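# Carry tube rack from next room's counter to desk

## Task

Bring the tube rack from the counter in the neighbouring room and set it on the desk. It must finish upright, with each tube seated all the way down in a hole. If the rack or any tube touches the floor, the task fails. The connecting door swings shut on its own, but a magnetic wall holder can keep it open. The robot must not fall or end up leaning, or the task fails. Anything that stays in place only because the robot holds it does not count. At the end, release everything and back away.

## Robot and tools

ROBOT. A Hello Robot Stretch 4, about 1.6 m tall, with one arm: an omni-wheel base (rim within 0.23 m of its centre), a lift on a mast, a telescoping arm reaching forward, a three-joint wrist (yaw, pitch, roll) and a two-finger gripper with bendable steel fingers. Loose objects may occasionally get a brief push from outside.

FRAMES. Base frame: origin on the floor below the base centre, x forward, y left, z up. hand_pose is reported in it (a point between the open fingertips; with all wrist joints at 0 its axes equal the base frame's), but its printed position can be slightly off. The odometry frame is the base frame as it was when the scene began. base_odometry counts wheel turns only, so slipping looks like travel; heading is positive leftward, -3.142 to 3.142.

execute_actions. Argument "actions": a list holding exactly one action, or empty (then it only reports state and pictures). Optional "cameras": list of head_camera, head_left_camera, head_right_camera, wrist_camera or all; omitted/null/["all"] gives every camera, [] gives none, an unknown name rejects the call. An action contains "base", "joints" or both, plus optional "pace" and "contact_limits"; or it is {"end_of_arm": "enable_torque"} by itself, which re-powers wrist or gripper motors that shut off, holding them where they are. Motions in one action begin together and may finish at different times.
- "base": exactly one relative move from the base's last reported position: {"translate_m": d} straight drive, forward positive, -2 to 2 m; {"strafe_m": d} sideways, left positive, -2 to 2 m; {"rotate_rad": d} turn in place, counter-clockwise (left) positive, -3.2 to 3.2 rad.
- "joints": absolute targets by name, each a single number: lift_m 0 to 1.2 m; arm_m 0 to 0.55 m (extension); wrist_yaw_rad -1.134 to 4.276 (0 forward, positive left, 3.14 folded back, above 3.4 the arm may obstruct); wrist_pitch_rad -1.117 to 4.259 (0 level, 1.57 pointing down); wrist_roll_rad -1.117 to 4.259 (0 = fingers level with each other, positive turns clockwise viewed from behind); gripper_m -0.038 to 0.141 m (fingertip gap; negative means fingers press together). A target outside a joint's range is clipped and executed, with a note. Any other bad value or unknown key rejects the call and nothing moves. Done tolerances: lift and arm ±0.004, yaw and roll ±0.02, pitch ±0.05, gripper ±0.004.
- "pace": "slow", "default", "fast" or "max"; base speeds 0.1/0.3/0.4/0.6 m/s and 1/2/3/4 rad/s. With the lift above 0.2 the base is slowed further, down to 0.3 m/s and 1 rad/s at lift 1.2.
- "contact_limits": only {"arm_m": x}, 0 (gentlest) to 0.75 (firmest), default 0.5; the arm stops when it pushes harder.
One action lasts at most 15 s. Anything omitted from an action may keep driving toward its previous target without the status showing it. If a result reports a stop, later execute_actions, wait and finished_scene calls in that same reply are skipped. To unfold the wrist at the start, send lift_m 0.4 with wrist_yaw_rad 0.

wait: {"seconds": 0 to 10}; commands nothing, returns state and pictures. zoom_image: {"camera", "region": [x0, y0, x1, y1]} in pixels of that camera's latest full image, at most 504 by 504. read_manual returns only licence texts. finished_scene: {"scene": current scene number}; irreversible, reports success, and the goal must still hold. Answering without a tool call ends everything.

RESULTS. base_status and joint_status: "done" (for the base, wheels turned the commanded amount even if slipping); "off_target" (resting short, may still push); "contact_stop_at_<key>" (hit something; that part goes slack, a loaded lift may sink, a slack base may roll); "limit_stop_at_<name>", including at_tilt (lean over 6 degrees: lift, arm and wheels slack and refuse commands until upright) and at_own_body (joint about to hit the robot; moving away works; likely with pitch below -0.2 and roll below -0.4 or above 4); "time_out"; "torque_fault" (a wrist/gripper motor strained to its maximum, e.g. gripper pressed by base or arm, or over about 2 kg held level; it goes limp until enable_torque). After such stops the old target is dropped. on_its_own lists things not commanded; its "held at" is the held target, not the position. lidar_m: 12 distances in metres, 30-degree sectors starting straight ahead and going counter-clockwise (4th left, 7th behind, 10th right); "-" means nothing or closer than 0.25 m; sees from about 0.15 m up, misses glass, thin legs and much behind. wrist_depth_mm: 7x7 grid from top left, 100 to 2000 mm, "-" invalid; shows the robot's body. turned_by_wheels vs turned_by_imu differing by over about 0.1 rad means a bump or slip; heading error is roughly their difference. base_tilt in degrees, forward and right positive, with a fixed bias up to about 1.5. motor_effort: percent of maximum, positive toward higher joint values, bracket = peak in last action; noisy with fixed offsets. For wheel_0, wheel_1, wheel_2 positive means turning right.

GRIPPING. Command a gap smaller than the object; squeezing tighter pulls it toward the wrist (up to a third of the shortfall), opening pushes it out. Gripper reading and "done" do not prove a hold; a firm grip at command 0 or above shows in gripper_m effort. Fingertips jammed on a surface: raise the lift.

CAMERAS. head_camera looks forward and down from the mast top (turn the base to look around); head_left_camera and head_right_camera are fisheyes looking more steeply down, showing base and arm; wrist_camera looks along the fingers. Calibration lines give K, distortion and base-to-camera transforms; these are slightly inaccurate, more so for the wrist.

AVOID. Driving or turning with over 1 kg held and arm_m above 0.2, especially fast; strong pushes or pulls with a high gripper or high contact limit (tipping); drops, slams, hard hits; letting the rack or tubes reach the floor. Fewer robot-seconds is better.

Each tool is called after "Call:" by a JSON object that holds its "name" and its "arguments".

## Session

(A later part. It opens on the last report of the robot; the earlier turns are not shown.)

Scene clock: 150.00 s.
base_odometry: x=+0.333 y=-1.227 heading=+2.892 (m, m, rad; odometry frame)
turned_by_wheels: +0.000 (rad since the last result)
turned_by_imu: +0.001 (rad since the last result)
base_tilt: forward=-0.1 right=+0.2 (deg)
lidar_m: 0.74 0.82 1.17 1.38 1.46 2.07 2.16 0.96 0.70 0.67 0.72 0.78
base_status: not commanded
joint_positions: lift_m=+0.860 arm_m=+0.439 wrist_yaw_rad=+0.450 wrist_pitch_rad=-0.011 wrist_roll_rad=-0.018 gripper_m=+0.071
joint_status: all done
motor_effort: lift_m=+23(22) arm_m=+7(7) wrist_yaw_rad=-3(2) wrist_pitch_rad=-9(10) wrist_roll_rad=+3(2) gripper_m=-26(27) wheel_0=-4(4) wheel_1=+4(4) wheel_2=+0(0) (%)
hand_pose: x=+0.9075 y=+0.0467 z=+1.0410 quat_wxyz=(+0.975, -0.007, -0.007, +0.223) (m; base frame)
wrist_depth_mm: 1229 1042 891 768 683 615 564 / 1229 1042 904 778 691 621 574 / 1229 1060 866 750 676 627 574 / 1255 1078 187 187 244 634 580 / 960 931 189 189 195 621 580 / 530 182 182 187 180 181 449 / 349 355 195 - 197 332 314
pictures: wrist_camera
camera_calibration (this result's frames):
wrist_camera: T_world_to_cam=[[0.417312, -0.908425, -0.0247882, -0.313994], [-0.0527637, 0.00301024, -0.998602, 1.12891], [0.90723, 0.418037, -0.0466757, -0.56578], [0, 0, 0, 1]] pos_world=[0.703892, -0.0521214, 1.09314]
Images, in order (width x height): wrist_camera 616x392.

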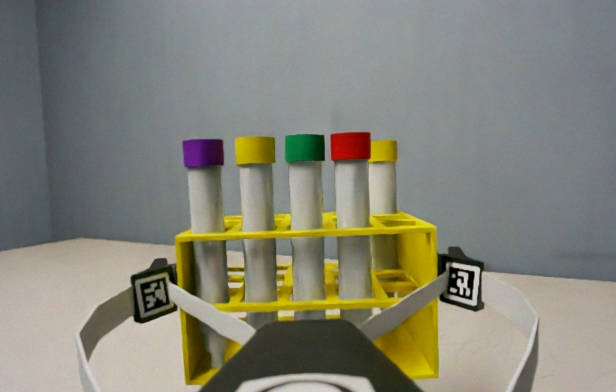

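Seated. Return.

Call:
{"name": "execute_actions", "arguments": {"actions": [{"joints":{"arm_m":0,"wrist_yaw_rad":0},"base":{"translate_m":-1.73}}], "cameras": []}}

Call:
{"name": "execute_actions", "arguments": {"actions": [{"base":{"rotate_rad":-1.58},"pace":"slow"}], "cameras": ["head_camera"]}}

Scene clock: 161.33 s.
base_odometry: x=+2.009 y=-1.655 heading=+2.891 (m, m, rad; odometry frame)
turned_by_wheels: -0.001 (rad since the last result)
turned_by_imu: +0.012 (rad since the last result)
base_tilt: forward=-0.2 right=+0.1 (deg)
lidar_m: 0.38 1.99 1.50 1.45 0.85 0.46 0.42 0.47 0.66 3.02 0.82 0.49
base_status: done
joint_positions: lift_m=+0.860 arm_m=+0.001 wrist_yaw_rad=+0.000 wrist_pitch_rad=-0.010 wrist_roll_rad=-0.018 gripper_m=+0.071
joint_status: all done
motor_effort: lift_m=+23(23) arm_m=-7(8) wrist_yaw_rad=-2(11) wrist_pitch_rad=-9(9) wrist_roll_rad=+3(3) gripper_m=-25(26) wheel_0=-4(5) wheel_1=-2(14) wheel_2=-1(12) (%)
hand_pose: x=+0.4605 y=-0.0874 z=+1.0409 quat_wxyz=(+1.000, -0.009, -0.005, +0.000) (m; base frame)
wrist_depth_mm: - - - - - 1281 842 / - - - - - 1281 842 / - - 187 - - 1336 854 / - - 186 187 244 1336 866 / - - 187 187 196 1160 866 / 1983 182 182 186 180 181 854 / 1921 - 195 - 197 1366 866
pictures: none
No camera images: the call's "cameras" was empty. Leave "cameras" out to get every camera's image.

Scene clock: 164.20 s.
base_odometry: x=+2.009 y=-1.655 heading=+1.312 (m, m, rad; odometry frame)
turned_by_wheels: -1.579 (rad since the last result)
turned_by_imu: -1.560 (rad since the last result)
base_tilt: forward=-0.1 right=+0.2 (deg)
lidar_m: 0.40 0.79 0.92 2.48 2.02 1.52 1.45 0.85 0.48 0.43 0.44 0.48
base_status: done
joint_positions: lift_m=+0.860 arm_m=+0.001 wrist_yaw_rad=+0.000 wrist_pitch_rad=-0.010 wrist_roll_rad=-0.018 gripper_m=+0.071
joint_status: not commanded
motor_effort: lift_m=+23(23) arm_m=-6(6) wrist_yaw_rad=-2(3) wrist_pitch_rad=-9(11) wrist_roll_rad=+3(2) gripper_m=-27(27) wheel_0=+3(8) wheel_1=+3(6) wheel_2=+2(6) (%)
hand_pose: x=+0.4606 y=-0.0874 z=+1.0409 quat_wxyz=(+1.000, -0.009, -0.005, +0.000) (m; base frame)
wrist_depth_mm: - - - - - 1281 831 / - - - - - 1281 842 / - - - - - 1281 842 / - - 187 189 1921 1336 854 / - - 188 188 196 1138 866 / - 182 182 187 180 182 842 / - - 196 - 197 1366 854
pictures: head_camera
Images, in order (width x height): head_camera 420x560.

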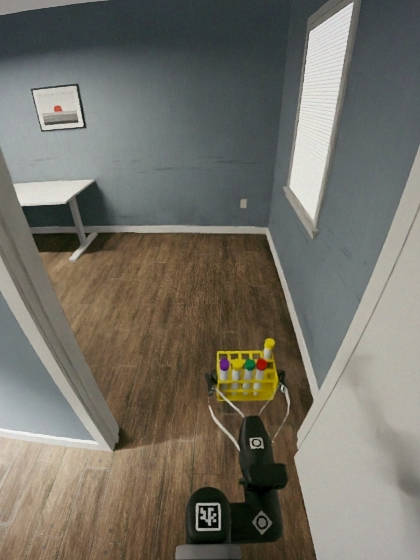

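Call:
{"name": "execute_actions", "arguments": {"actions": [{"base":{"translate_m":1.6}}], "cameras": []}}

Call:
{"name": "execute_actions", "arguments": {"actions": [{"base":{"strafe_m":1.9}}], "cameras": ["head_camera"]}}

Scene clock: 173.23 s.
base_odometry: x=+2.417 y=-0.109 heading=+1.313 (m, m, rad; odometry frame)
turned_by_wheels: +0.001 (rad since the last result)
turned_by_imu: -0.003 (rad since the last result)
base_tilt: forward=-0.2 right=+0.2 (deg)
lidar_m: 0.40 1.73 1.67 2.88 1.14 0.95 1.87 0.94 0.67 0.62 0.65 0.45
base_status: done
joint_positions: lift_m=+0.860 arm_m=+0.001 wrist_yaw_rad=+0.000 wrist_pitch_rad=-0.010 wrist_roll_rad=-0.018 gripper_m=+0.071
joint_status: not commanded
motor_effort: lift_m=+23(23) arm_m=-6(7) wrist_yaw_rad=-3(2) wrist_pitch_rad=-9(10) wrist_roll_rad=+3(4) gripper_m=-28(28) wheel_0=+4(10) wheel_1=+3(5) wheel_2=-1(10) (%)
hand_pose: x=+0.4605 y=-0.0874 z=+1.0409 quat_wxyz=(+1.000, -0.009, -0.005, +0.000) (m; base frame)
wrist_depth_mm: 1430 1397 1397 1430 1366 1366 917 / 1464 1430 1430 1430 1397 1397 917 / 1464 1464 1464 187 1397 1397 931 / 1499 1464 186 189 242 1397 931 / 1537 1499 187 188 196 1229 946 / 1537 182 182 187 180 182 931 / 1537 1499 195 - 197 1464 931
pictures: none
No camera images: the call's "cameras" was empty. Leave "cameras" out to get every camera's image.

Scene clock: 180.90 s.
base_odometry: x=+0.581 y=+0.377 heading=+1.312 (m, m, rad; odometry frame)
turned_by_wheels: +0.000 (rad since the last result)
turned_by_imu: -0.002 (rad since the last result)
base_tilt: forward=-0.2 right=+0.2 (deg)
lidar_m: 0.41 0.99 1.17 1.13 1.06 0.78 0.75 0.79 1.13 2.55 2.36 0.47
base_status: done
joint_positions: lift_m=+0.860 arm_m=+0.001 wrist_yaw_rad=+0.000 wrist_pitch_rad=-0.010 wrist_roll_rad=-0.018 gripper_m=+0.071
joint_status: not commanded
motor_effort: lift_m=+22(22) arm_m=-6(6) wrist_yaw_rad=-3(2) wrist_pitch_rad=-10(9) wrist_roll_rad=+3(3) gripper_m=-26(28) wheel_0=-3(13) wheel_1=+1(9) wheel_2=+0(1) (%)
hand_pose: x=+0.4605 y=-0.0874 z=+1.0409 quat_wxyz=(+1.000, -0.009, -0.005, +0.000) (m; base frame)
wrist_depth_mm: 1499 1464 1464 1430 1464 1430 1430 / 1499 1499 1464 1464 1430 1430 1430 / 1537 1499 1499 188 1464 1430 1430 / 1537 1537 187 189 1499 1464 1464 / 1537 1576 187 188 196 1499 1464 / 1098 182 182 187 186 181 1499 / 778 788 195 - 197 778 1499
pictures: head_camera
Images, in order (width x height): head_camera 420x560.

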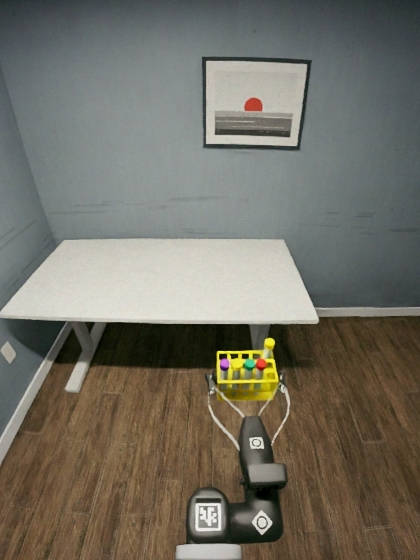

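Call:
{"name": "execute_actions", "arguments": {"actions": [{"base":{"translate_m":0.38},"joints":{"arm_m":0.3,"lift_m":0.68}}], "cameras": ["head_camera"]}}

Scene clock: 186.33 s.
base_odometry: x=+0.678 y=+0.744 heading=+1.313 (m, m, rad; odometry frame)
turned_by_wheels: +0.000 (rad since the last result)
turned_by_imu: +0.001 (rad since the last result)
base_tilt: forward=-0.1 right=+0.2 (deg)
lidar_m: 0.53 0.56 0.81 1.11 1.18 1.18 1.14 1.21 1.70 2.56 1.85 0.57
base_status: done
joint_positions: lift_m=+0.680 arm_m=+0.299 wrist_yaw_rad=+0.000 wrist_pitch_rad=-0.010 wrist_roll_rad=-0.018 gripper_m=+0.071
joint_status: all done
motor_effort: lift_m=+18(23) arm_m=+7(7) wrist_yaw_rad=-3(2) wrist_pitch_rad=-9(11) wrist_roll_rad=+3(3) gripper_m=-27(26) wheel_0=+4(10) wheel_1=+2(8) wheel_2=-1(11) (%)
hand_pose: x=+0.7582 y=-0.0874 z=+0.8613 quat_wxyz=(+1.000, -0.009, -0.005, +0.000) (m; base frame)
wrist_depth_mm: 820 820 809 798 798 788 778 / 831 831 809 820 798 788 788 / 831 831 820 809 809 788 798 / 842 854 187 188 809 809 798 / 854 842 189 188 191 820 809 / 554 182 182 187 180 182 477 / 370 377 195 - 197 351 325
pictures: head_camera
Images, in order (width x height): head_camera 420x560.

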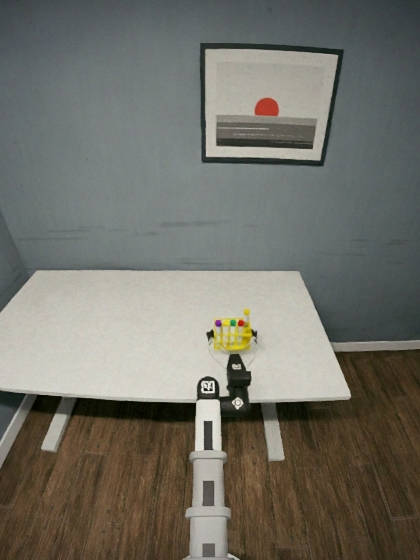

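Call:
{"name": "execute_actions", "arguments": {"actions": [{"joints":{"lift_m":0.594},"pace":"slow"}], "cameras": []}}

Call:
{"name": "execute_actions", "arguments": {"actions": [{"joints":{"gripper_m":0.14}}], "cameras": []}}

Call:
{"name": "execute_actions", "arguments": {"actions": [{"joints":{"arm_m":0.0}}], "cameras": ["wrist_camera"]}}

Scene clock: 193.17 s.
base_odometry: x=+0.678 y=+0.744 heading=+1.313 (m, m, rad; odometry frame)
turned_by_wheels: +0.000 (rad since the last result)
turned_by_imu: +0.003 (rad since the last result)
base_tilt: forward=-0.2 right=+0.1 (deg)
lidar_m: 0.55 0.58 0.82 1.13 1.18 1.17 1.14 1.20 1.71 2.53 1.85 0.58
base_status: not commanded
joint_positions: lift_m=+0.594 arm_m=+0.299 wrist_yaw_rad=+0.000 wrist_pitch_rad=-0.012 wrist_roll_rad=-0.018 gripper_m=+0.071
joint_status: all done
motor_effort: lift_m=+17(19) arm_m=+7(7) wrist_yaw_rad=-3(2) wrist_pitch_rad=-4(9) wrist_roll_rad=+3(3) gripper_m=-28(26) wheel_0=+4(4) wheel_1=+2(2) wheel_2=-1(1) (%)
hand_pose: x=+0.7582 y=-0.0874 z=+0.7758 quat_wxyz=(+1.000, -0.009, -0.006, +0.000) (m; base frame)
wrist_depth_mm: 820 820 809 798 798 788 778 / 842 820 809 809 798 798 788 / 842 831 820 187 809 798 788 / 831 842 187 188 778 809 798 / 564 539 189 188 195 449 436 / 307 182 182 187 186 181 266 / 204 207 194 - 191 195 179
pictures: none
No camera images: the call's "cameras" was empty. Leave "cameras" out to get every camera's image.

Scene clock: 194.90 s.
base_odometry: x=+0.678 y=+0.744 heading=+1.313 (m, m, rad; odometry frame)
turned_by_wheels: +0.000 (rad since the last result)
turned_by_imu: +0.001 (rad since the last result)
base_tilt: forward=-0.1 right=+0.2 (deg)
lidar_m: 0.55 0.57 0.79 1.12 1.19 1.20 1.14 1.20 1.72 2.55 1.86 0.58
base_status: not commanded
joint_positions: lift_m=+0.594 arm_m=+0.299 wrist_yaw_rad=+0.000 wrist_pitch_rad=-0.012 wrist_roll_rad=-0.018 gripper_m=+0.140
joint_status: all done
motor_effort: lift_m=+17(17) arm_m=+7(7) wrist_yaw_rad=-3(3) wrist_pitch_rad=-6(5) wrist_roll_rad=+3(2) gripper_m=-1(26) wheel_0=+3(4) wheel_1=+2(2) wheel_2=-1(1) (%)
hand_pose: x=+0.7582 y=-0.0874 z=+0.7758 quat_wxyz=(+1.000, -0.009, -0.006, +0.000) (m; base frame)
wrist_depth_mm: 820 831 809 798 798 778 778 / 831 820 820 809 798 798 788 / 831 820 820 809 809 798 788 / 842 842 211 204 768 798 798 / 564 535 206 205 224 392 433 / 306 255 206 161 226 248 265 / 210 206 206 - 198 193 190
pictures: none
No camera images: the call's "cameras" was empty. Leave "cameras" out to get every camera's image.

Scene clock: 196.90 s.
base_odometry: x=+0.678 y=+0.744 heading=+1.313 (m, m, rad; odometry frame)
turned_by_wheels: +0.000 (rad since the last result)
turned_by_imu: +0.001 (rad since the last result)
base_tilt: forward=-0.2 right=+0.1 (deg)
lidar_m: 0.53 0.57 0.80 1.13 1.18 1.17 1.12 1.20 1.69 2.56 1.84 0.57
base_status: not commanded
joint_positions: lift_m=+0.594 arm_m=+0.001 wrist_yaw_rad=+0.000 wrist_pitch_rad=-0.011 wrist_roll_rad=-0.018 gripper_m=+0.140
joint_status: all done
motor_effort: lift_m=+17(17) arm_m=-7(7) wrist_yaw_rad=-2(3) wrist_pitch_rad=-7(6) wrist_roll_rad=+3(3) gripper_m=+0(1) wheel_0=+4(4) wheel_1=+2(2) wheel_2=-1(1) (%)
hand_pose: x=+0.4606 y=-0.0874 z=+0.7758 quat_wxyz=(+1.000, -0.009, -0.006, +0.000) (m; base frame)
wrist_depth_mm: 1138 1118 1098 1098 1078 1078 1060 / 1138 1138 1098 1098 1078 1078 1078 / 1138 1138 1118 1098 1098 1078 1078 / 1160 1138 1118 504 1098 1098 1098 / 574 549 525 496 480 399 442 / 345 342 338 161 334 330 1098 / 1182 1182 1160 - 1138 917 1118
pictures: wrist_camera
camera_calibration (this result's frames):
wrist_camera: T_world_to_cam=[[-0.0192777, -0.999507, -0.0247968, -0.0628191], [-0.0454649, 0.0256521, -0.998637, 0.839486], [0.99878, -0.018124, -0.045937, -0.197498], [0, 0, 0, 1]] pos_world=[0.234213, -0.0879021, 0.827711]
Images, in order (width x height): wrist_camera 616x392.

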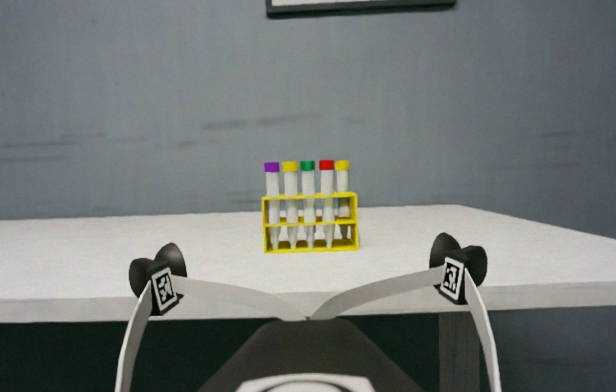

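Call:
{"name": "finished_scene", "arguments": {"scene": 2}}

The scene is finished: the task was done.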